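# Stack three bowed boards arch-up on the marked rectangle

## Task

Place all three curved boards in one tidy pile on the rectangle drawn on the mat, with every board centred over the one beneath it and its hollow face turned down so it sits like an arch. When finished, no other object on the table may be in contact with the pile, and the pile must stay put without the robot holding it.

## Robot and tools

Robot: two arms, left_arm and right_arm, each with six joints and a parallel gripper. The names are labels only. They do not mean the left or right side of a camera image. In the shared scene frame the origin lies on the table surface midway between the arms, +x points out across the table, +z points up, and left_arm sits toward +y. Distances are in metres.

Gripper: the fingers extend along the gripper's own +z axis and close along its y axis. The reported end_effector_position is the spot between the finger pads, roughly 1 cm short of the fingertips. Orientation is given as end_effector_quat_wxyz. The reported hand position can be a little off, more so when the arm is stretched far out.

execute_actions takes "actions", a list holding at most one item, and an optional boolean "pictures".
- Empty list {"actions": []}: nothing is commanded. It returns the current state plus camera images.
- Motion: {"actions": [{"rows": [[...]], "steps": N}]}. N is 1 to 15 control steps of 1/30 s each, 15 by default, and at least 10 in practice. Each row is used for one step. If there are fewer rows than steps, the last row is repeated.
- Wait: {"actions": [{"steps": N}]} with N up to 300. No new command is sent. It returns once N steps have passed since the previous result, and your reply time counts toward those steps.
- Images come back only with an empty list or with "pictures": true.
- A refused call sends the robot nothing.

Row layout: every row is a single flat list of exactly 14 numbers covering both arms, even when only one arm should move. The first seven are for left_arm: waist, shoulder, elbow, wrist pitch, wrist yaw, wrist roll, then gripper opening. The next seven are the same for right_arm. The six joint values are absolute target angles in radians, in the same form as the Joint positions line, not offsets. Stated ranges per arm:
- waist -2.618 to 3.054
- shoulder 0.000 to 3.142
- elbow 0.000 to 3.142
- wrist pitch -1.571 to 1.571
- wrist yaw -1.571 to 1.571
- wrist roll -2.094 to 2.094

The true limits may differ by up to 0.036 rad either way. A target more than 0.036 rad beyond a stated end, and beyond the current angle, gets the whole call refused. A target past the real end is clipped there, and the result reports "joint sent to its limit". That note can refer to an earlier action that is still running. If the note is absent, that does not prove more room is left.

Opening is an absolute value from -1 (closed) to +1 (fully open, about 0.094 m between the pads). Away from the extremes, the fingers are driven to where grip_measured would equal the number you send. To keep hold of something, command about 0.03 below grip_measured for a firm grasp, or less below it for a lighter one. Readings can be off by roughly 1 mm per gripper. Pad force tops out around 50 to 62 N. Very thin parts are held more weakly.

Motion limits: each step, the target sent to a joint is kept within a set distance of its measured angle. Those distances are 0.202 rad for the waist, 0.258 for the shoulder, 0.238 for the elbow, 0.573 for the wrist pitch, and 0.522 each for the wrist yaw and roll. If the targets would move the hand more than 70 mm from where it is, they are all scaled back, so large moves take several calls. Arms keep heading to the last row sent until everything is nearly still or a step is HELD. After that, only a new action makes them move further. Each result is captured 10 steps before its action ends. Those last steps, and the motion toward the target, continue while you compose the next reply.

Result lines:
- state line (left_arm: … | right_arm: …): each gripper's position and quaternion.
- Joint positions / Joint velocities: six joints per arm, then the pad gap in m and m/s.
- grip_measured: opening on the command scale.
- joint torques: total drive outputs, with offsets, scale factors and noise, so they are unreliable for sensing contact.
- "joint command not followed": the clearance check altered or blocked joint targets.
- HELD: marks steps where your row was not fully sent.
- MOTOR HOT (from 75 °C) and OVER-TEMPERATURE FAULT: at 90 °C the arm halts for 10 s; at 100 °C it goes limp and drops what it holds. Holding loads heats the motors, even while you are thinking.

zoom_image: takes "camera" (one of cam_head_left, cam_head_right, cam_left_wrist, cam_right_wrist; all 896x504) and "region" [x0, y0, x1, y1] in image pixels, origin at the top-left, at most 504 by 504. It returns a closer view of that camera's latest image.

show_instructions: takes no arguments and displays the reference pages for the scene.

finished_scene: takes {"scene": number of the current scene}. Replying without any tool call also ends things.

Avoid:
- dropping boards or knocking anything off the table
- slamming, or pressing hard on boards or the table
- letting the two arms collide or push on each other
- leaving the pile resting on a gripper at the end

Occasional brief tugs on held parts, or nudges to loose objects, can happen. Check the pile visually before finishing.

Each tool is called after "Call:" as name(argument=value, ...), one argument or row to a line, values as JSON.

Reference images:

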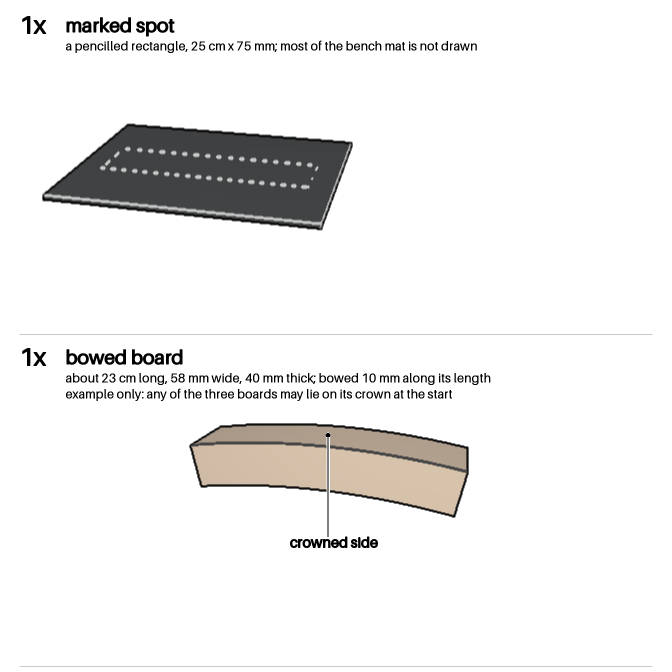

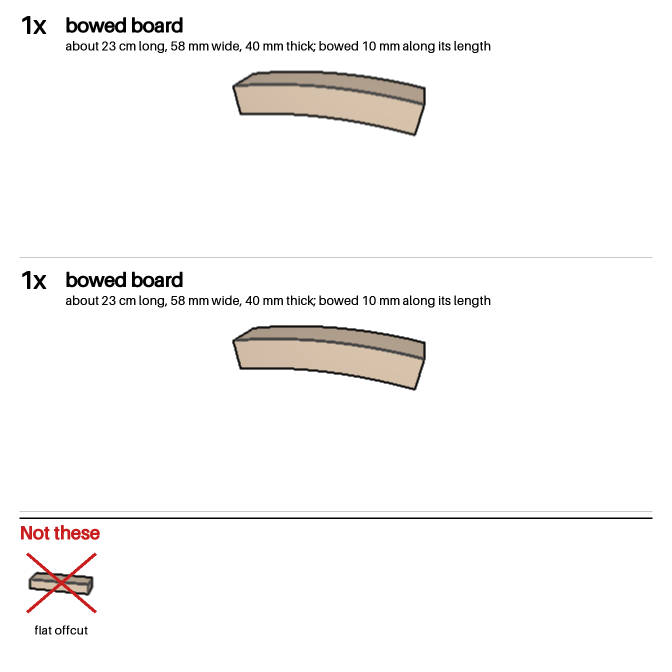

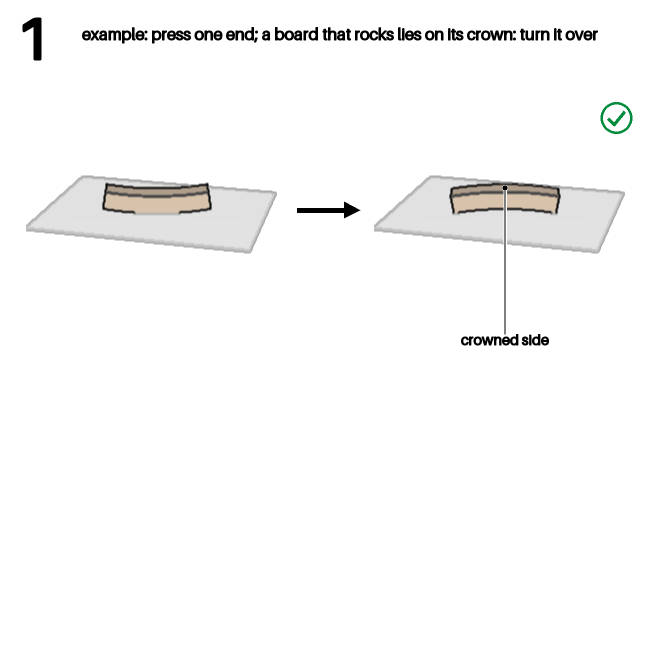

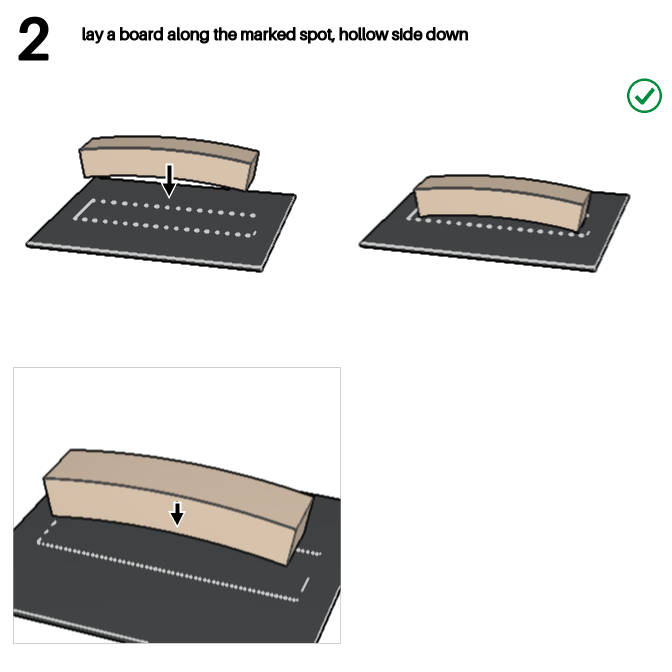

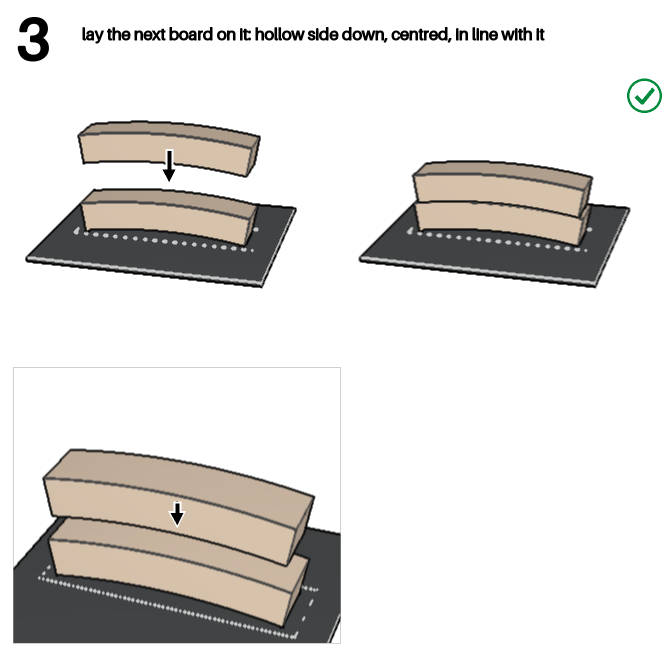

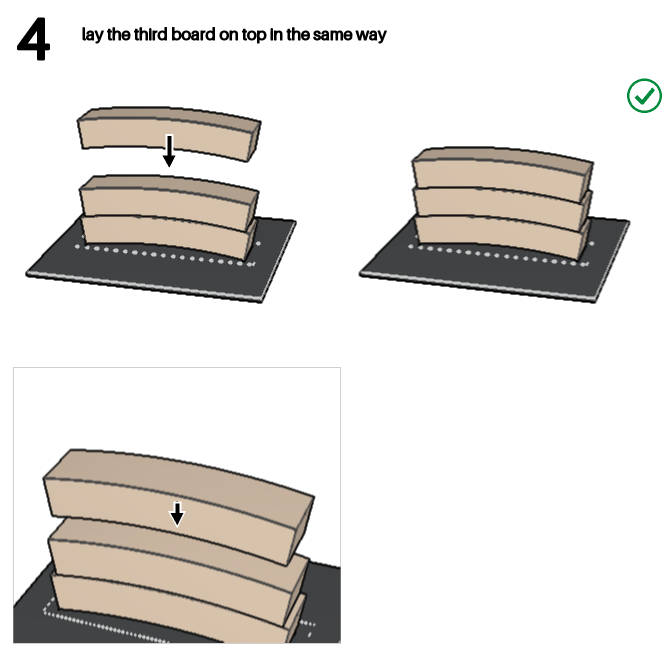

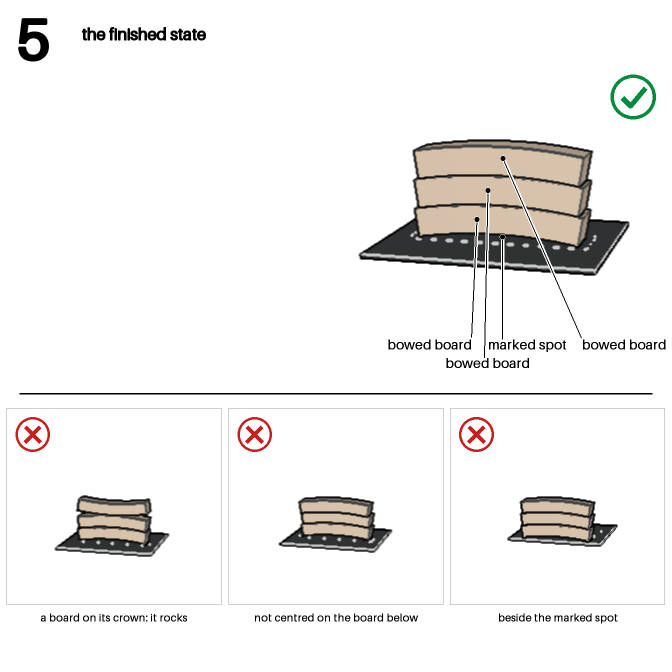

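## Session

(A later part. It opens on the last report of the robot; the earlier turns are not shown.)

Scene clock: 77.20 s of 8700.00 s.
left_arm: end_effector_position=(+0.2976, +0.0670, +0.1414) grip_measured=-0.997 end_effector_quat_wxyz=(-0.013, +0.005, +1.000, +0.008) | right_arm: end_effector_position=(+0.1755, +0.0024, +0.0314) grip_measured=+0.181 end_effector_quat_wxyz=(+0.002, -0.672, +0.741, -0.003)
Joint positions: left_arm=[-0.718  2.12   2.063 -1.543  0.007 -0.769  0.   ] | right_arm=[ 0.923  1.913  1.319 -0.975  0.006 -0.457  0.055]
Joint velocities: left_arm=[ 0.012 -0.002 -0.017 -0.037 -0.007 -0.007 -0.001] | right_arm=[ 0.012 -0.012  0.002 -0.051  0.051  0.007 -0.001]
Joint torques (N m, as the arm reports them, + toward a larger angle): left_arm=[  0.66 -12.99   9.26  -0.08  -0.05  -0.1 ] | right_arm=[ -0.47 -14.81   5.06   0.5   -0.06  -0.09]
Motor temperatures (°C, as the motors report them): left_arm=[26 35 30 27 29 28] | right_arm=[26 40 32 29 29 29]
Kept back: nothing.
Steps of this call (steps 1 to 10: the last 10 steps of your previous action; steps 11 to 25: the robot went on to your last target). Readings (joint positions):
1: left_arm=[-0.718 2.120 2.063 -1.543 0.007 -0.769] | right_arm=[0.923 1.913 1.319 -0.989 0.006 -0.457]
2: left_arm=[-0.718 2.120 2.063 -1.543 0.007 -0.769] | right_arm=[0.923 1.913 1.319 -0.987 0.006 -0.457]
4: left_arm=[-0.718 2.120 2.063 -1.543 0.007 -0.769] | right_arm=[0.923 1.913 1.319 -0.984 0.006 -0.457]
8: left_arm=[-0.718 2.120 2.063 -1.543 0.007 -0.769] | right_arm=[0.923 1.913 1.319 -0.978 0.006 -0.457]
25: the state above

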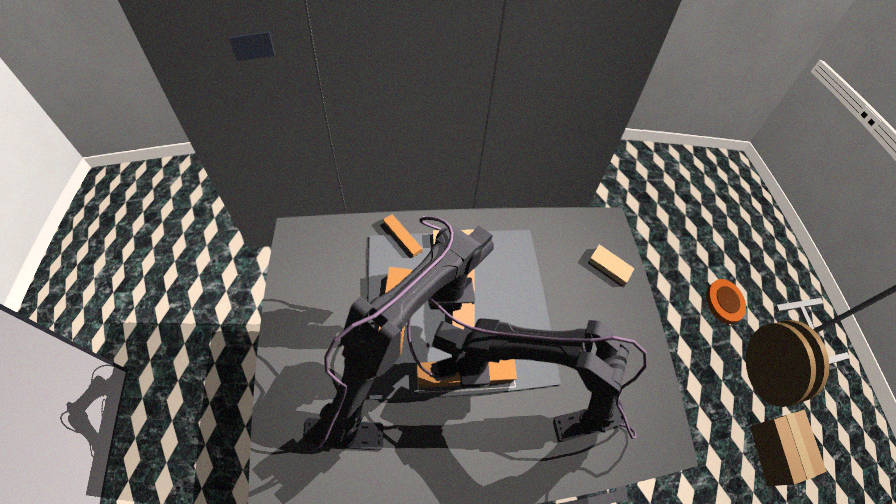

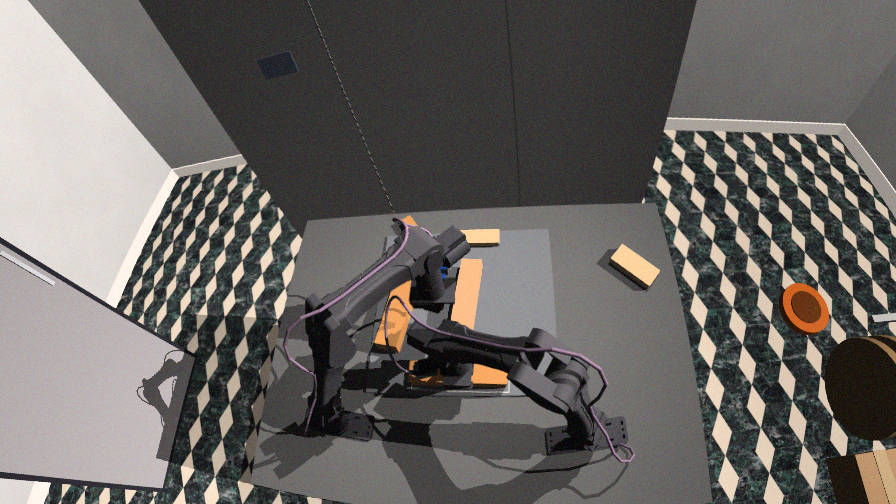

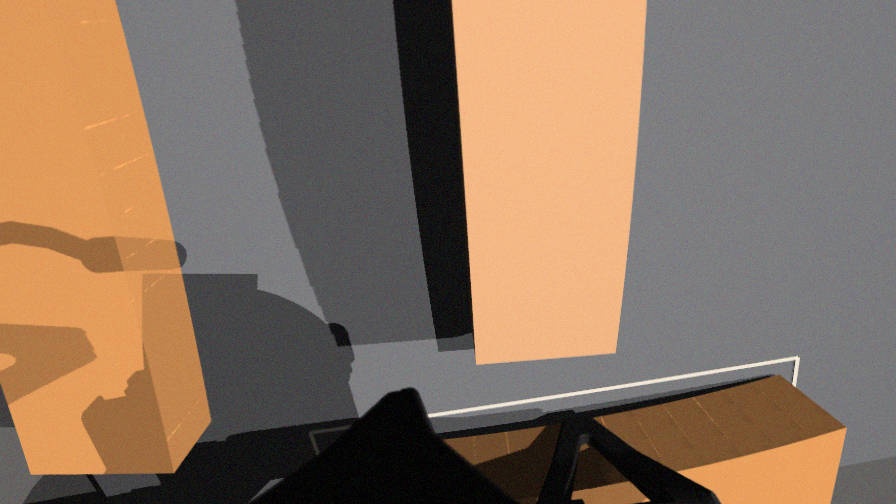

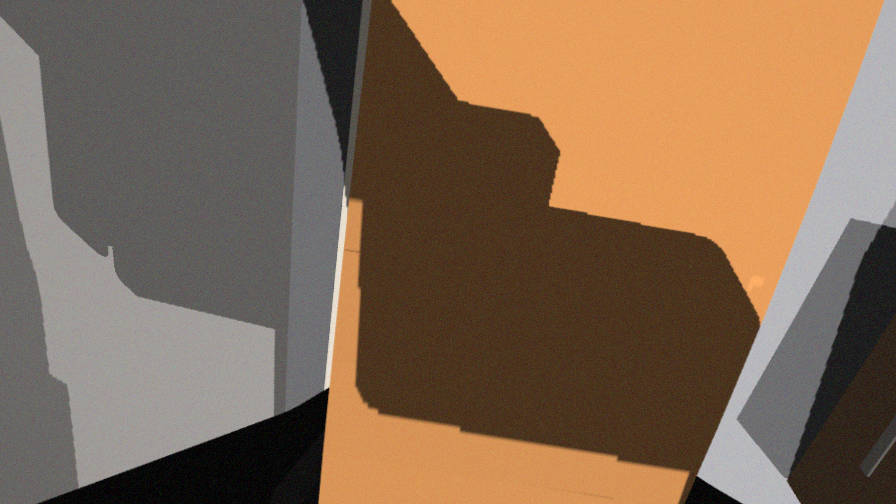

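Call:
execute_actions(
  actions=[
    {"rows": [[-0.71,2.105,2.096,-1.555,0.0,-0.78,-1,0.917,1.874,1.305,-0.955,0.0,-0.465,0.145],[-0.71,2.105,2.096,-1.555,0.0,-0.78,-1,0.917,1.874,1.304,-0.955,0.0,-0.465,0.145],[-0.71,2.105,2.096,-1.555,0.0,-0.78,-1,0.917,1.874,1.303,-0.955,0.0,-0.465,0.145],[-0.71,2.105,2.096,-1.555,0.0,-0.78,-1,0.917,1.874,1.302,-0.955,0.0,-0.465,0.145],[-0.71,2.105,2.096,-1.555,0.0,-0.78,-1,0.917,1.874,1.301,-0.955,0.0,-0.465,0.145],[-0.71,2.105,2.096,-1.555,0.0,-0.78,-1,0.917,1.874,1.300,-0.955,0.0,-0.465,0.145],[-0.71,2.105,2.096,-1.555,0.0,-0.78,-1,0.917,1.874,1.299,-0.955,0.0,-0.465,0.145],[-0.71,2.105,2.096,-1.555,0.0,-0.78,-1,0.917,1.874,1.298,-0.955,0.0,-0.465,0.145],[-0.71,2.105,2.096,-1.555,0.0,-0.78,-1,0.917,1.874,1.298,-0.955,0.0,-0.465,0.145],[-0.71,2.105,2.096,-1.555,0.0,-0.78,-1,0.917,1.874,1.298,-0.955,0.0,-0.465,0.145],[-0.71,2.105,2.096,-1.555,0.0,-0.78,-1,0.917,1.874,1.298,-0.955,0.0,-0.465,0.145],[-0.71,2.105,2.096,-1.555,0.0,-0.78,-1,0.917,1.874,1.298,-0.955,0.0,-0.465,0.145]], "steps": 12},
  ],
)

Call:
execute_actions(
  actions=[
    {"steps": 18},
  ],
)

Scene clock: 78.47 s of 8700.00 s.
left_arm: end_effector_position=(+0.2976, +0.0670, +0.1414) grip_measured=-0.997 end_effector_quat_wxyz=(-0.013, +0.005, +1.000, +0.008) | right_arm: end_effector_position=(+0.1755, +0.0025, +0.0314) grip_measured=+0.181 end_effector_quat_wxyz=(+0.002, -0.672, +0.741, -0.003)
Joint positions: left_arm=[-0.718  2.12   2.063 -1.543  0.007 -0.769  0.   ] | right_arm=[ 0.923  1.913  1.319 -0.975  0.006 -0.457  0.055]
Joint velocities: left_arm=[ 0.007 -0.017 -0.007 -0.081  0.022  0.022 -0.001] | right_arm=[ 0.012 -0.022  0.012 -0.051  0.022 -0.007 -0.   ]
Joint torques (N m, as the arm reports them, + toward a larger angle): left_arm=[  0.59 -12.97   9.17  -0.07  -0.02  -0.1 ] | right_arm=[ -0.42 -14.84   4.89   0.5   -0.05  -0.1 ]
Motor temperatures (°C, as the motors report them): left_arm=[26 35 30 27 29 28] | right_arm=[26 41 32 29 29 29]
Steps of this call (steps 1 to 15: the robot went on to your last target; steps 16 to 36: nothing new was sent; steps 37 to 38: the first 2 steps of this action). Readings (joint positions):
37: left_arm=[-0.718 2.120 2.063 -1.543 0.007 -0.769] | right_arm=[0.923 1.913 1.319 -0.975 0.006 -0.457]
38: the state above

Scene clock: 79.07 s of 8700.00 s.
left_arm: end_effector_position=(+0.2976, +0.0670, +0.1414) grip_measured=-0.997 end_effector_quat_wxyz=(-0.013, +0.005, +1.000, +0.008) | right_arm: end_effector_position=(+0.1755, +0.0025, +0.0314) grip_measured=+0.181 end_effector_quat_wxyz=(+0.002, -0.672, +0.741, -0.003)
Joint positions: left_arm=[-0.718  2.12   2.063 -1.543  0.007 -0.769  0.   ] | right_arm=[ 0.923  1.913  1.319 -0.975  0.006 -0.457  0.055]
Joint velocities: left_arm=[ 0.017  0.012 -0.002  0.022 -0.007  0.037 -0.   ] | right_arm=[ 0.002  0.007  0.012 -0.022  0.125  0.007  0.   ]
Joint torques (N m, as the arm reports them, + toward a larger angle): left_arm=[  0.71 -12.98   9.18  -0.08  -0.06  -0.13] | right_arm=[ -0.45 -14.82   4.37   0.5   -0.05  -0.1 ]
Motor temperatures (°C, as the motors report them): left_arm=[26 35 30 27 29 28] | right_arm=[26 41 32 29 29 29]
Kept back: nothing.
Steps of this call (steps 1 to 10: the last 10 steps of your previous action; steps 11 to 15: the robot went on to your last target; steps 16 to 18: nothing new was sent). Readings (joint positions):
1: left_arm=[-0.718 2.120 2.063 -1.543 0.007 -0.769] | right_arm=[0.923 1.913 1.319 -0.975 0.006 -0.457]
2: left_arm=[-0.718 2.120 2.063 -1.543 0.007 -0.769] | right_arm=[0.923 1.913 1.319 -0.975 0.006 -0.457]
4: left_arm=[-0.718 2.120 2.063 -1.543 0.007 -0.769] | right_arm=[0.923 1.913 1.319 -0.975 0.006 -0.457]
8: left_arm=[-0.718 2.120 2.063 -1.543 0.007 -0.769] | right_arm=[0.923 1.913 1.319 -0.975 0.006 -0.457]
18: the state above
All arms were judged still, so your last target was given up. Only a new action makes them travel on or press farther. Fingers that are still opening or closing keep moving.

Call:
execute_actions(
  actions=[
    {"rows": [[-0.71,2.105,2.096,-1.555,0.0,-0.78,-1,0.917,1.874,1.297,-0.955,0.0,-0.465,0.145],[-0.71,2.105,2.096,-1.555,0.0,-0.78,-1,0.917,1.874,1.296,-0.955,0.0,-0.465,0.145],[-0.71,2.105,2.096,-1.555,0.0,-0.78,-1,0.917,1.874,1.295,-0.955,0.0,-0.465,0.145],[-0.71,2.105,2.096,-1.555,0.0,-0.78,-1,0.917,1.874,1.294,-0.955,0.0,-0.465,0.145],[-0.71,2.105,2.096,-1.555,0.0,-0.78,-1,0.917,1.874,1.293,-0.955,0.0,-0.465,0.145],[-0.71,2.105,2.096,-1.555,0.0,-0.78,-1,0.917,1.874,1.292,-0.955,0.0,-0.465,0.145],[-0.71,2.105,2.096,-1.555,0.0,-0.78,-1,0.917,1.874,1.291,-0.955,0.0,-0.465,0.145],[-0.71,2.105,2.096,-1.555,0.0,-0.78,-1,0.917,1.874,1.290,-0.955,0.0,-0.465,0.145],[-0.71,2.105,2.096,-1.555,0.0,-0.78,-1,0.917,1.874,1.290,-0.955,0.0,-0.465,0.145],[-0.71,2.105,2.096,-1.555,0.0,-0.78,-1,0.917,1.874,1.290,-0.955,0.0,-0.465,0.145],[-0.71,2.105,2.096,-1.555,0.0,-0.78,-1,0.917,1.874,1.290,-0.955,0.0,-0.465,0.145],[-0.71,2.105,2.096,-1.555,0.0,-0.78,-1,0.917,1.874,1.290,-0.955,0.0,-0.465,0.145]], "steps": 12},
  ],
)

Call:
execute_actions(
  actions=[
    {"steps": 18},
  ],
  pictures=true,
)

Scene clock: 80.13 s of 8700.00 s.
left_arm: end_effector_position=(+0.2976, +0.0670, +0.1414) grip_measured=-0.997 end_effector_quat_wxyz=(-0.013, +0.005, +1.000, +0.008) | right_arm: end_effector_position=(+0.1752, +0.0020, +0.0304) grip_measured=+0.181 end_effector_quat_wxyz=(+0.001, -0.672, +0.741, -0.003)
Joint positions: left_arm=[-0.718  2.12   2.063 -1.543  0.007 -0.769  0.   ] | right_arm=[ 0.923  1.913  1.315 -0.972  0.006 -0.457  0.055]
Joint velocities: left_arm=[ 0.007 -0.007  0.002 -0.037  0.051 -0.022  0.   ] | right_arm=[ 0.007 -0.002 -0.081 -0.007  0.051  0.051 -0.001]
Joint torques (N m, as the arm reports them, + toward a larger angle): left_arm=[  0.73 -12.91   9.27  -0.06  -0.08  -0.11] | right_arm=[ -0.47 -14.84   5.02   0.39  -0.05  -0.1 ]
Motor temperatures (°C, as the motors report them): left_arm=[26 35 31 27 29 28] | right_arm=[26 41 32 29 29 29]
Steps of this call (steps 1 to 30: nothing new was sent; steps 31 to 32: the first 2 steps of this action). Readings (joint positions):
31: left_arm=[-0.718 2.120 2.063 -1.543 0.007 -0.769] | right_arm=[0.923 1.913 1.318 -0.973 0.006 -0.457]
32: the state above

Scene clock: 80.73 s of 8700.00 s.
left_arm: end_effector_position=(+0.2976, +0.0670, +0.1414) grip_measured=-0.997 end_effector_quat_wxyz=(-0.013, +0.005, +1.000, +0.008) | right_arm: end_effector_position=(+0.1737, -0.0004, +0.0282) grip_measured=+0.181 end_effector_quat_wxyz=(-0.002, -0.672, +0.741, -0.004)
Joint positions: left_arm=[-0.718  2.12   2.063 -1.543  0.007 -0.769  0.   ] | right_arm=[ 0.923  1.913  1.305 -0.969  0.006 -0.457  0.055]
Joint velocities: left_arm=[ 0.007 -0.012 -0.022  0.066 -0.051 -0.022 -0.002] | right_arm=[-0.007 -0.002 -0.017  0.007 -0.037 -0.007 -0.001]
Joint torques (N m, as the arm reports them, + toward a larger angle): left_arm=[  0.67 -12.73   9.39  -0.07  -0.05  -0.11] | right_arm=[ -0.44 -14.69   4.92   0.43  -0.06  -0.09]
Motor temperatures (°C, as the motors report them): left_arm=[26 35 31 27 29 28] | right_arm=[26 41 32 29 29 29]
Kept back: nothing.
Steps of this call (steps 1 to 10: the last 10 steps of your previous action; steps 11 to 18: the robot went on to your last target). Readings (joint positions):
1: left_arm=[-0.718 2.120 2.063 -1.543 0.007 -0.769] | right_arm=[0.923 1.913 1.312 -0.970 0.006 -0.457]
2: left_arm=[-0.718 2.120 2.063 -1.543 0.007 -0.769] | right_arm=[0.923 1.913 1.308 -0.970 0.006 -0.457]
4: left_arm=[-0.718 2.120 2.063 -1.543 0.007 -0.769] | right_arm=[0.923 1.913 1.305 -0.969 0.006 -0.457]
8: left_arm=[-0.718 2.120 2.063 -1.543 0.007 -0.769] | right_arm=[0.923 1.913 1.305 -0.969 0.006 -0.457]
18: the state above

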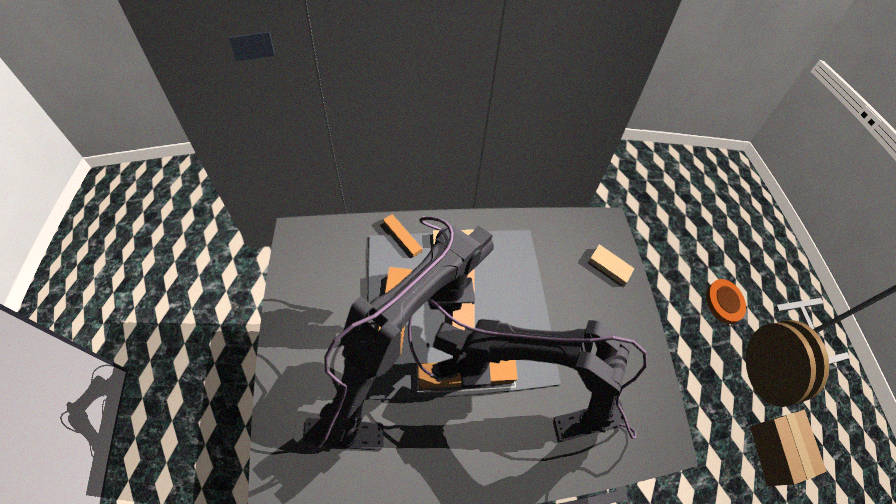

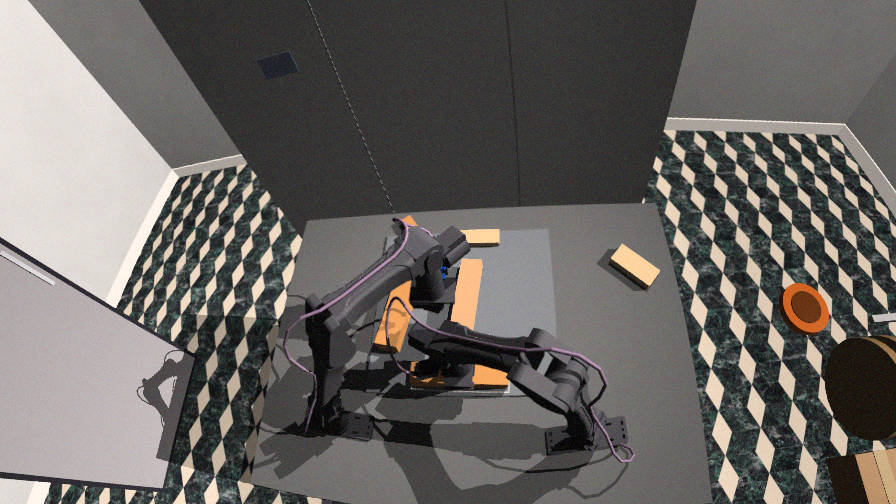

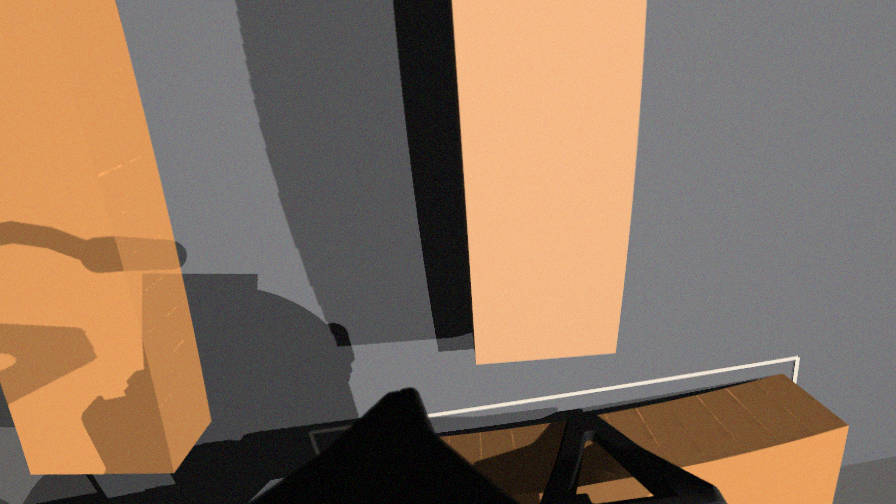

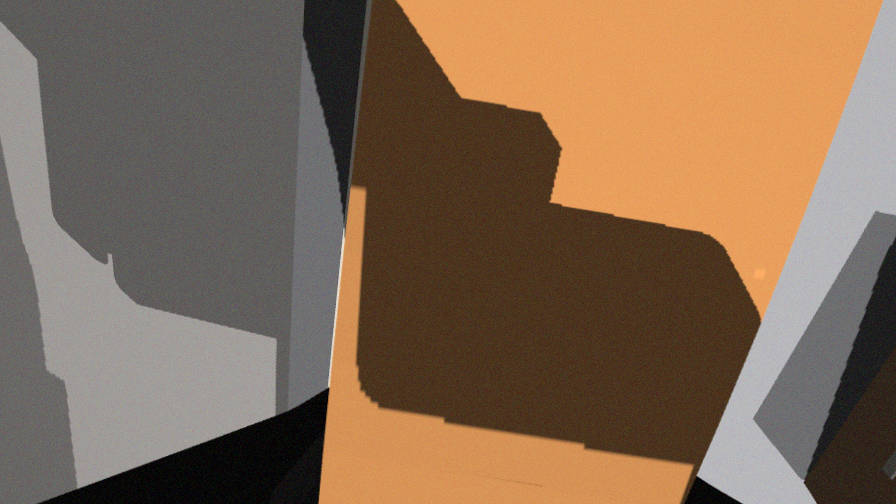

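Call:
zoom_image(
  camera="cam_left_wrist",
  region=[640, 330, 880, 460],
)

Region (640, 330, 880, 460) of cam_left_wrist's 896x504 image, scaled by 2.100, with more detail than that image has; it fills the top 273 rows of this view, and the rest is white.

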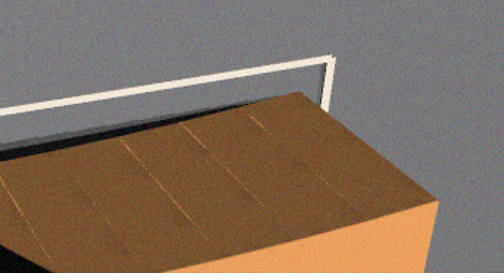

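Call:
execute_actions(
  actions=[
    {"rows": [[-0.71,2.105,2.096,-1.555,0.0,-0.78,1,0.917,1.878,1.290,-0.955,0.0,-0.465,0.145],[-0.71,2.105,2.096,-1.555,0.0,-0.78,1,0.917,1.882,1.290,-0.955,0.0,-0.465,0.145],[-0.71,2.105,2.096,-1.555,0.0,-0.78,1,0.917,1.886,1.290,-0.955,0.0,-0.465,0.145],[-0.71,2.105,2.096,-1.555,0.0,-0.78,1,0.917,1.890,1.290,-0.955,0.0,-0.465,0.145],[-0.71,2.105,2.096,-1.555,0.0,-0.78,1,0.917,1.893,1.290,-0.955,0.0,-0.465,0.145],[-0.71,2.105,2.096,-1.555,0.0,-0.78,1,0.917,1.896,1.290,-0.955,0.0,-0.465,0.145],[-0.71,2.105,2.096,-1.555,0.0,-0.78,1,0.917,1.898,1.290,-0.955,0.0,-0.465,0.145],[-0.71,2.105,2.096,-1.555,0.0,-0.78,1,0.917,1.900,1.290,-0.955,0.0,-0.465,0.145],[-0.71,2.105,2.096,-1.555,0.0,-0.78,1,0.917,1.902,1.290,-0.955,0.0,-0.465,0.145],[-0.71,2.105,2.096,-1.555,0.0,-0.78,1,0.917,1.904,1.290,-0.955,0.0,-0.465,0.145],[-0.71,2.105,2.096,-1.555,0.0,-0.78,1,0.917,1.906,1.290,-0.955,0.0,-0.465,0.145],[-0.71,2.105,2.096,-1.555,0.0,-0.78,1,0.917,1.908,1.290,-0.955,0.0,-0.465,0.145],[-0.71,2.105,2.096,-1.555,0.0,-0.78,1,0.917,1.910,1.290,-0.955,0.0,-0.465,0.145],[-0.71,2.105,2.096,-1.555,0.0,-0.78,1,0.917,1.912,1.290,-0.955,0.0,-0.465,0.145],[-0.71,2.105,2.096,-1.555,0.0,-0.78,1,0.917,1.914,1.290,-0.955,0.0,-0.465,0.145]], "steps": 15},
  ],
)

Call:
execute_actions(
  actions=[
    {"steps": 20},
  ],
  pictures=true,
)

Scene clock: 82.57 s of 8700.00 s.
left_arm: end_effector_position=(+0.2976, +0.0670, +0.1414) grip_measured=+0.368 end_effector_quat_wxyz=(-0.013, +0.005, +1.000, +0.008) | right_arm: end_effector_position=(+0.1737, -0.0004, +0.0282) grip_measured=+0.181 end_effector_quat_wxyz=(-0.002, -0.672, +0.741, -0.004)
Joint positions: left_arm=[-0.718  2.12   2.063 -1.543  0.007 -0.769  0.064] | right_arm=[ 0.923  1.913  1.305 -0.969  0.006 -0.457  0.055]
Joint velocities: left_arm=[-0.017 -0.017 -0.002 -0.051  0.051  0.037  0.421] | right_arm=[-0.012  0.002 -0.002  0.11   0.081 -0.081  0.   ]
Joint torques (N m, as the arm reports them, + toward a larger angle): left_arm=[  0.54 -12.92   9.27  -0.09  -0.07  -0.11] | right_arm=[ -0.41 -12.94   4.88   0.42  -0.06  -0.09]
Motor temperatures (°C, as the motors report them): left_arm=[26 36 31 27 29 28] | right_arm=[26 41 32 29 29 29]
Steps of this call (steps 1 to 15: the robot went on to your last target; steps 16 to 50: nothing new was sent; steps 51 to 55: the first 5 steps of this action). Readings (joint positions):
51: left_arm=[-0.718 2.120 2.063 -1.543 0.007 -0.769] | right_arm=[0.923 1.913 1.305 -0.969 0.006 -0.457]
52: left_arm=[-0.718 2.120 2.063 -1.543 0.007 -0.769] | right_arm=[0.923 1.913 1.305 -0.969 0.006 -0.457]
54: left_arm=[-0.718 2.120 2.063 -1.543 0.007 -0.769] | right_arm=[0.923 1.913 1.305 -0.969 0.006 -0.457]
55: the state above

Scene clock: 83.23 s of 8700.00 s.
left_arm: end_effector_position=(+0.2976, +0.0670, +0.1414) grip_measured=+1.000 end_effector_quat_wxyz=(-0.013, +0.005, +1.000, +0.008) | right_arm: end_effector_position=(+0.1737, -0.0004, +0.0282) grip_measured=+0.181 end_effector_quat_wxyz=(-0.002, -0.672, +0.741, -0.004)
Joint positions: left_arm=[-0.718  2.12   2.063 -1.543  0.007 -0.769  0.094] | right_arm=[ 0.923  1.913  1.305 -0.969  0.006 -0.457  0.055]
Joint velocities: left_arm=[-0.007 -0.007 -0.012  0.051  0.022  0.022  0.   ] | right_arm=[-0.002  0.017  0.002  0.081  0.051 -0.095 -0.   ]
Joint torques (N m, as the arm reports them, + toward a larger angle): left_arm=[  0.62 -13.02   9.27  -0.06  -0.05  -0.1 ] | right_arm=[ -0.43 -11.03   4.86   0.42  -0.05  -0.08]
Motor temperatures (°C, as the motors report them): left_arm=[26 36 31 27 29 28] | right_arm=[26 41 32 29 29 29]
Kept back: nothing.
Steps of this call (steps 1 to 10: the last 10 steps of your previous action; steps 11 to 15: the robot went on to your last target; steps 16 to 20: nothing new was sent). Readings (joint positions):
1: left_arm=[-0.718 2.120 2.063 -1.543 0.007 -0.769] | right_arm=[0.923 1.913 1.305 -0.969 0.006 -0.457]
2: left_arm=[-0.718 2.120 2.063 -1.543 0.007 -0.769] | right_arm=[0.923 1.913 1.305 -0.969 0.006 -0.457]
4: left_arm=[-0.718 2.120 2.063 -1.543 0.007 -0.769] | right_arm=[0.923 1.913 1.305 -0.969 0.006 -0.457]
8: left_arm=[-0.718 2.120 2.063 -1.543 0.007 -0.769] | right_arm=[0.923 1.913 1.305 -0.969 0.006 -0.457]
20: the state above
All arms were judged still, so your last target was given up. Only a new action makes them travel on or press farther. Fingers that are still opening or closing keep moving.

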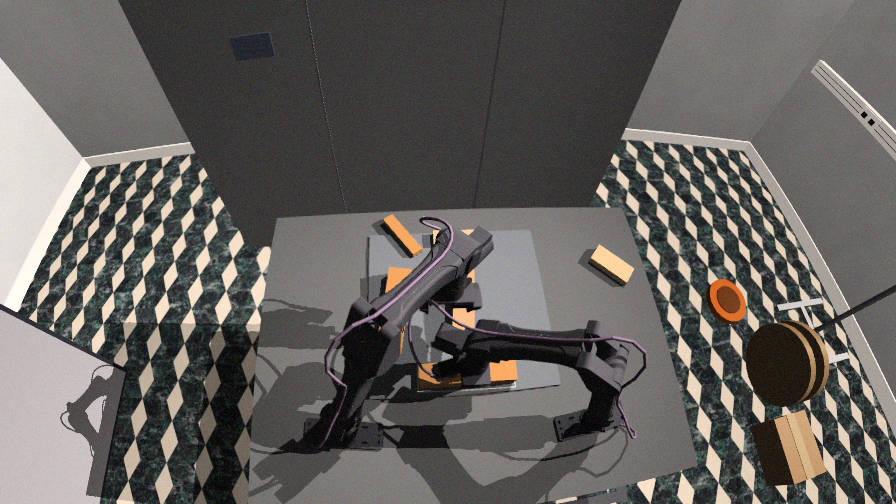

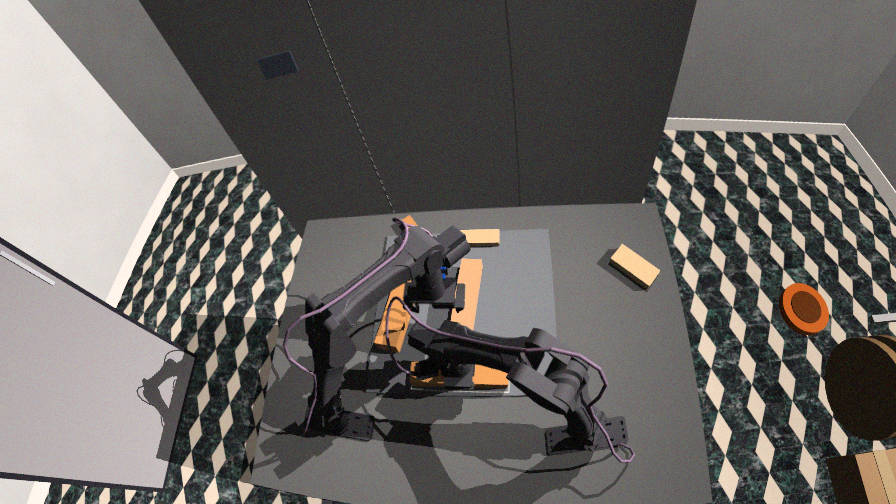

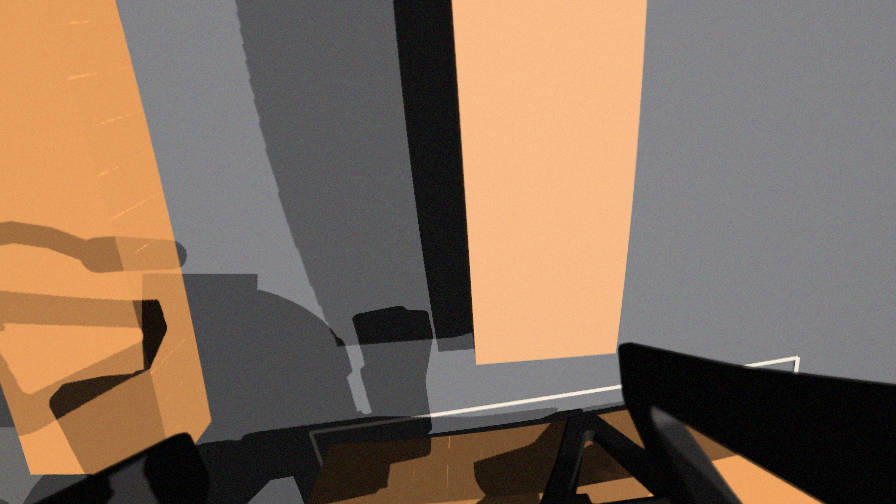

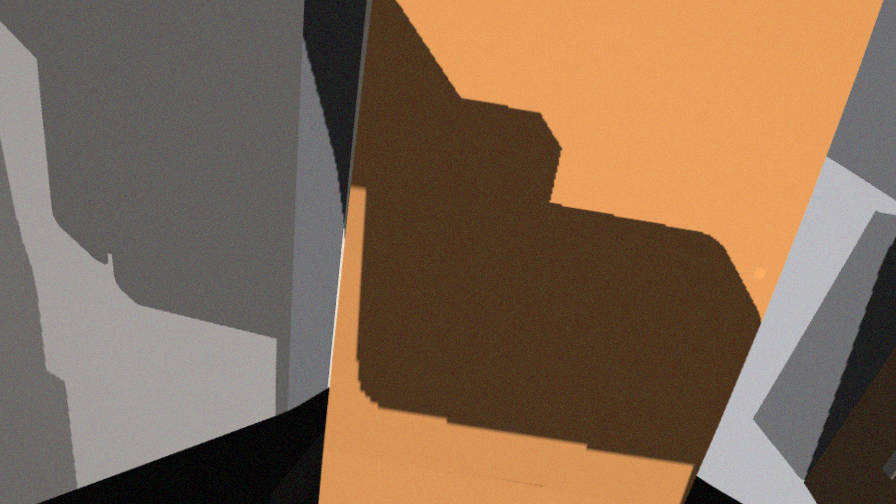

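Call:
zoom_image(
  camera="cam_left_wrist",
  region=[280, 400, 480, 504],
)

Region (280, 400, 480, 504) of cam_left_wrist's 896x504 image, scaled by 2.520, with more detail than that image has; it fills the top 262 rows of this view, and the rest is white.

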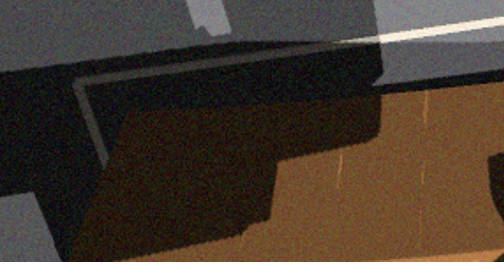

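Call:
execute_actions(
  actions=[
    {"rows": [[-0.71,2.105,2.096,-1.555,0.0,-0.78,1,0.917,1.916,1.290,-0.955,0.0,-0.465,0.145],[-0.71,2.105,2.096,-1.555,0.0,-0.78,1,0.917,1.918,1.290,-0.955,0.0,-0.465,0.145],[-0.71,2.105,2.096,-1.555,0.0,-0.78,1,0.917,1.920,1.290,-0.955,0.0,-0.465,0.145],[-0.71,2.105,2.096,-1.555,0.0,-0.78,1,0.917,1.922,1.290,-0.955,0.0,-0.465,0.145],[-0.71,2.105,2.096,-1.555,0.0,-0.78,1,0.917,1.924,1.290,-0.955,0.0,-0.465,0.145],[-0.71,2.105,2.096,-1.555,0.0,-0.78,1,0.917,1.924,1.290,-0.955,0.0,-0.465,0.145],[-0.71,2.105,2.096,-1.555,0.0,-0.78,1,0.917,1.924,1.290,-0.955,0.0,-0.465,0.145],[-0.71,2.105,2.096,-1.555,0.0,-0.78,1,0.917,1.924,1.290,-0.955,0.0,-0.465,0.145],[-0.71,2.105,2.096,-1.555,0.0,-0.78,1,0.917,1.924,1.290,-0.955,0.0,-0.465,0.145],[-0.71,2.105,2.096,-1.555,0.0,-0.78,1,0.917,1.924,1.290,-0.955,0.0,-0.465,0.145]], "steps": 10},
  ],
)

Call:
execute_actions(
  actions=[
    {"steps": 14},
  ],
)

Scene clock: 84.37 s of 8700.00 s.
left_arm: end_effector_position=(+0.2976, +0.0670, +0.1414) grip_measured=+1.000 end_effector_quat_wxyz=(-0.013, +0.005, +1.000, +0.008) | right_arm: end_effector_position=(+0.1737, -0.0004, +0.0282) grip_measured=+0.181 end_effector_quat_wxyz=(-0.002, -0.672, +0.741, -0.004)
Joint positions: left_arm=[-0.718  2.12   2.063 -1.543  0.007 -0.769  0.094] | right_arm=[ 0.923  1.913  1.305 -0.969  0.006 -0.457  0.055]
Joint velocities: left_arm=[-0.002 -0.022 -0.007  0.022 -0.037  0.037  0.   ] | right_arm=[ 0.002  0.002  0.012 -0.007  0.007 -0.022  0.   ]
Joint torques (N m, as the arm reports them, + toward a larger angle): left_arm=[  0.64 -12.91   9.36  -0.1   -0.07  -0.08] | right_arm=[ -0.42 -11.11   4.9    0.41  -0.05  -0.1 ]
Motor temperatures (°C, as the motors report them): left_arm=[26 36 31 27 29 28] | right_arm=[26 41 32 29 29 29]
Kept back: the last 10 steps of this action.
Steps of this call (steps 1 to 34: nothing new was sent). Readings (joint positions):
1: left_arm=[-0.718 2.120 2.063 -1.543 0.007 -0.769] | right_arm=[0.923 1.913 1.305 -0.969 0.006 -0.457]
2: left_arm=[-0.718 2.120 2.063 -1.543 0.007 -0.769] | right_arm=[0.923 1.913 1.305 -0.969 0.006 -0.457]
4: left_arm=[-0.718 2.120 2.063 -1.543 0.007 -0.769] | right_arm=[0.923 1.913 1.305 -0.969 0.006 -0.457]
8: left_arm=[-0.718 2.120 2.063 -1.543 0.007 -0.769] | right_arm=[0.923 1.913 1.305 -0.969 0.006 -0.457]
34: the state above

Scene clock: 84.83 s of 8700.00 s.
left_arm: end_effector_position=(+0.2976, +0.0670, +0.1414) grip_measured=+1.000 end_effector_quat_wxyz=(-0.013, +0.005, +1.000, +0.008) | right_arm: end_effector_position=(+0.1736, -0.0005, +0.0275) grip_measured=+0.181 end_effector_quat_wxyz=(-0.003, -0.672, +0.741, -0.004)
Joint positions: left_arm=[-0.718  2.12   2.063 -1.543  0.007 -0.769  0.094] | right_arm=[ 0.923  1.915  1.305 -0.969  0.006 -0.457  0.055]
Joint velocities: left_arm=[-0.012  0.002 -0.012 -0.11   0.037 -0.051  0.   ] | right_arm=[-0.002  0.012  0.012  0.007 -0.022 -0.051 -0.001]
Joint torques (N m, as the arm reports them, + toward a larger angle): left_arm=[  0.66 -12.83   9.42  -0.09  -0.05  -0.12] | right_arm=[ -0.45 -10.36   4.91   0.43  -0.06  -0.11]
Motor temperatures (°C, as the motors report them): left_arm=[26 36 31 27 29 28] | right_arm=[26 40 32 29 29 29]
Kept back: nothing.
Steps of this call (steps 1 to 10: the last 10 steps of your previous action; steps 11 to 14: the robot went on to your last target). Readings (joint positions):
1: left_arm=[-0.718 2.120 2.063 -1.543 0.007 -0.769] | right_arm=[0.923 1.913 1.305 -0.969 0.006 -0.457]
2: left_arm=[-0.718 2.120 2.063 -1.543 0.007 -0.769] | right_arm=[0.923 1.913 1.305 -0.969 0.006 -0.457]
4: left_arm=[-0.718 2.120 2.063 -1.543 0.007 -0.769] | right_arm=[0.923 1.913 1.305 -0.969 0.006 -0.457]
8: left_arm=[-0.718 2.120 2.063 -1.543 0.007 -0.769] | right_arm=[0.923 1.915 1.305 -0.969 0.006 -0.457]
14: the state above

Call:
execute_actions(
  actions=[
    {"rows": [[-0.70,2.102,2.092,-1.550,0.0,-0.76,1,0.917,1.918,1.295,-0.958,0.0,-0.462,0.17],[-0.68,2.098,2.087,-1.545,0.0,-0.73,1,0.917,1.912,1.300,-0.961,0.0,-0.460,0.19],[-0.655,2.093,2.080,-1.538,0.0,-0.695,1,0.917,1.906,1.305,-0.964,0.0,-0.458,0.21],[-0.625,2.088,2.073,-1.530,0.0,-0.655,1,0.917,1.902,1.308,-0.967,0.0,-0.457,0.24],[-0.595,2.083,2.066,-1.522,0.0,-0.615,1,0.917,1.900,1.310,-0.969,0.0,-0.457,0.28],[-0.565,2.078,2.058,-1.514,0.0,-0.575,1,0.917,1.900,1.312,-0.969,0.0,-0.457,0.33],[-0.535,2.072,2.050,-1.505,0.0,-0.53,1,0.917,1.900,1.314,-0.969,0.0,-0.457,0.39],[-0.50,2.066,2.042,-1.496,0.0,-0.485,1,0.917,1.900,1.316,-0.969,0.0,-0.457,0.45],[-0.47,2.060,2.034,-1.487,0.0,-0.44,1,0.917,1.898,1.318,-0.969,0.0,-0.457,0.51],[-0.44,2.054,2.026,-1.478,0.0,-0.40,1,0.917,1.896,1.320,-0.969,0.0,-0.457,0.57],[-0.41,2.049,2.018,-1.470,0.0,-0.36,1,0.917,1.894,1.322,-0.970,0.0,-0.457,0.63],[-0.38,2.044,2.011,-1.462,0.0,-0.32,1,0.917,1.892,1.324,-0.971,0.0,-0.457,0.68],[-0.355,2.040,2.005,-1.456,0.0,-0.285,1,0.917,1.890,1.326,-0.972,0.0,-0.457,0.7],[-0.335,2.037,2.001,-1.451,0.0,-0.255,1,0.917,1.889,1.328,-0.973,0.0,-0.457,0.7],[-0.325,2.035,1.998,-1.448,0.0,-0.237,1,0.917,1.888,1.330,-0.974,0.0,-0.457,0.7]], "steps": 15},
  ],
)

Call:
execute_actions(
  actions=[
    {"rows": [[-0.325,2.035,1.998,-1.448,0.0,-0.237,1,0.917,1.884,1.340,-0.985,0.0,-0.457,0.7],[-0.325,2.035,1.998,-1.448,0.0,-0.237,1,0.917,1.879,1.352,-1.000,0.0,-0.457,0.7],[-0.325,2.035,1.998,-1.448,0.0,-0.237,1,0.917,1.874,1.365,-1.017,0.0,-0.457,0.7],[-0.325,2.035,1.998,-1.448,0.0,-0.237,1,0.917,1.869,1.379,-1.035,0.0,-0.457,0.7],[-0.325,2.035,1.998,-1.448,0.0,-0.237,1,0.917,1.863,1.393,-1.054,0.0,-0.457,0.7],[-0.325,2.035,1.998,-1.448,0.0,-0.237,1,0.917,1.857,1.408,-1.074,0.0,-0.457,0.7],[-0.325,2.035,1.998,-1.448,0.0,-0.237,1,0.917,1.851,1.423,-1.094,0.0,-0.457,0.7],[-0.325,2.035,1.998,-1.448,0.0,-0.237,1,0.917,1.845,1.438,-1.114,0.0,-0.457,0.7],[-0.325,2.035,1.998,-1.448,0.0,-0.237,1,0.917,1.839,1.453,-1.134,0.0,-0.457,0.7],[-0.325,2.035,1.998,-1.448,0.0,-0.237,1,0.917,1.833,1.468,-1.154,0.0,-0.457,0.7],[-0.325,2.035,1.998,-1.448,0.0,-0.237,1,0.917,1.828,1.483,-1.174,0.0,-0.457,0.7],[-0.325,2.035,1.998,-1.448,0.0,-0.237,1,0.917,1.823,1.498,-1.194,0.0,-0.457,0.7],[-0.325,2.035,1.998,-1.448,0.0,-0.237,1,0.917,1.818,1.512,-1.212,0.0,-0.457,0.7],[-0.325,2.035,1.998,-1.448,0.0,-0.237,1,0.917,1.814,1.525,-1.228,0.0,-0.457,0.7],[-0.325,2.035,1.998,-1.448,0.0,-0.237,1,0.917,1.810,1.535,-1.240,0.0,-0.457,0.7]], "steps": 15},
  ],
)

Scene clock: 92.13 s of 8700.00 s.
left_arm: end_effector_position=(+0.3082, +0.0779, +0.1414) grip_measured=+1.000 end_effector_quat_wxyz=(-0.014, +0.011, +1.000, +0.006) | right_arm: end_effector_position=(+0.1736, -0.0005, +0.0275) grip_measured=+0.260 end_effector_quat_wxyz=(-0.003, -0.672, +0.741, -0.004)
Joint positions: left_arm=[-0.679  2.12   2.063 -1.542  0.009 -0.717  0.094] | right_arm=[ 0.923  1.915  1.305 -0.969  0.006 -0.457  0.059]
Joint velocities: left_arm=[ 0.589  0.017 -0.012  0.022  0.022  0.579  0.   ] | right_arm=[-0.007 -0.012 -0.002 -0.022 -0.037  0.022  0.035]
Joint torques (N m, as the arm reports them, + toward a larger angle): left_arm=[  3.97 -14.87   6.9    0.18  -0.13   0.06] | right_arm=[ -0.38 -12.48   6.53   0.25  -0.07  -0.01]
Motor temperatures (°C, as the motors report them): left_arm=[26 36 31 27 29 28] | right_arm=[26 39 32 29 29 29]
Steps of this call (steps 1 to 15: the robot went on to your last target; steps 16 to 90: nothing new was sent; then 4.13 s passed at rest; steps 91 to 95: the first 5 steps of this action). Readings (joint positions):
91: left_arm=[-0.718 2.120 2.063 -1.543 0.007 -0.769] | right_arm=[0.923 1.915 1.305 -0.969 0.006 -0.457]
92: left_arm=[-0.715 2.120 2.063 -1.543 0.007 -0.765] | right_arm=[0.923 1.915 1.305 -0.969 0.006 -0.457]
94: left_arm=[-0.697 2.120 2.063 -1.543 0.008 -0.738] | right_arm=[0.923 1.915 1.305 -0.969 0.006 -0.457]
95: the state above

Scene clock: 92.63 s of 8700.00 s.
left_arm: end_effector_position=(+0.3926, +0.2029, +0.1489) grip_measured=+1.000 end_effector_quat_wxyz=(+0.023, +0.038, +0.999, -0.005) | right_arm: end_effector_position=(+0.1749, +0.0015, +0.0358) grip_measured=+0.697 end_effector_quat_wxyz=(-0.002, -0.672, +0.741, -0.004)
Joint positions: left_arm=[-0.308  2.066  2.009 -1.468 -0.005 -0.293  0.094] | right_arm=[ 0.923  1.91   1.333 -0.999  0.006 -0.457  0.08 ]
Joint velocities: left_arm=[-0.1   -0.007 -0.017  0.066 -0.007  0.3    0.   ] | right_arm=[-0.012 -0.12   0.349 -0.344  0.037 -0.007  0.   ]
Joint torques (N m, as the arm reports them, + toward a larger angle): left_arm=[ -1.16 -13.81   5.7    0.37   0.02   0.07] | right_arm=[ -0.45 -14.89   9.37   0.19  -0.06  -0.03]
Motor temperatures (°C, as the motors report them): left_arm=[26 36 31 27 29 28] | right_arm=[26 39 32 29 29 29]
Steps of this call (steps 1 to 10: the last 10 steps of your previous action; steps 11 to 15: the first 5 steps of this action). Readings (joint positions):
11: left_arm=[-0.326 2.071 2.012 -1.474 0.000 -0.357] | right_arm=[0.923 1.915 1.305 -0.969 0.006 -0.457]
12: left_arm=[-0.313 2.068 2.010 -1.472 -0.003 -0.335] | right_arm=[0.923 1.914 1.307 -0.972 0.006 -0.457]
14: left_arm=[-0.306 2.066 2.009 -1.469 -0.005 -0.304] | right_arm=[0.923 1.913 1.322 -0.989 0.006 -0.457]
15: the state above


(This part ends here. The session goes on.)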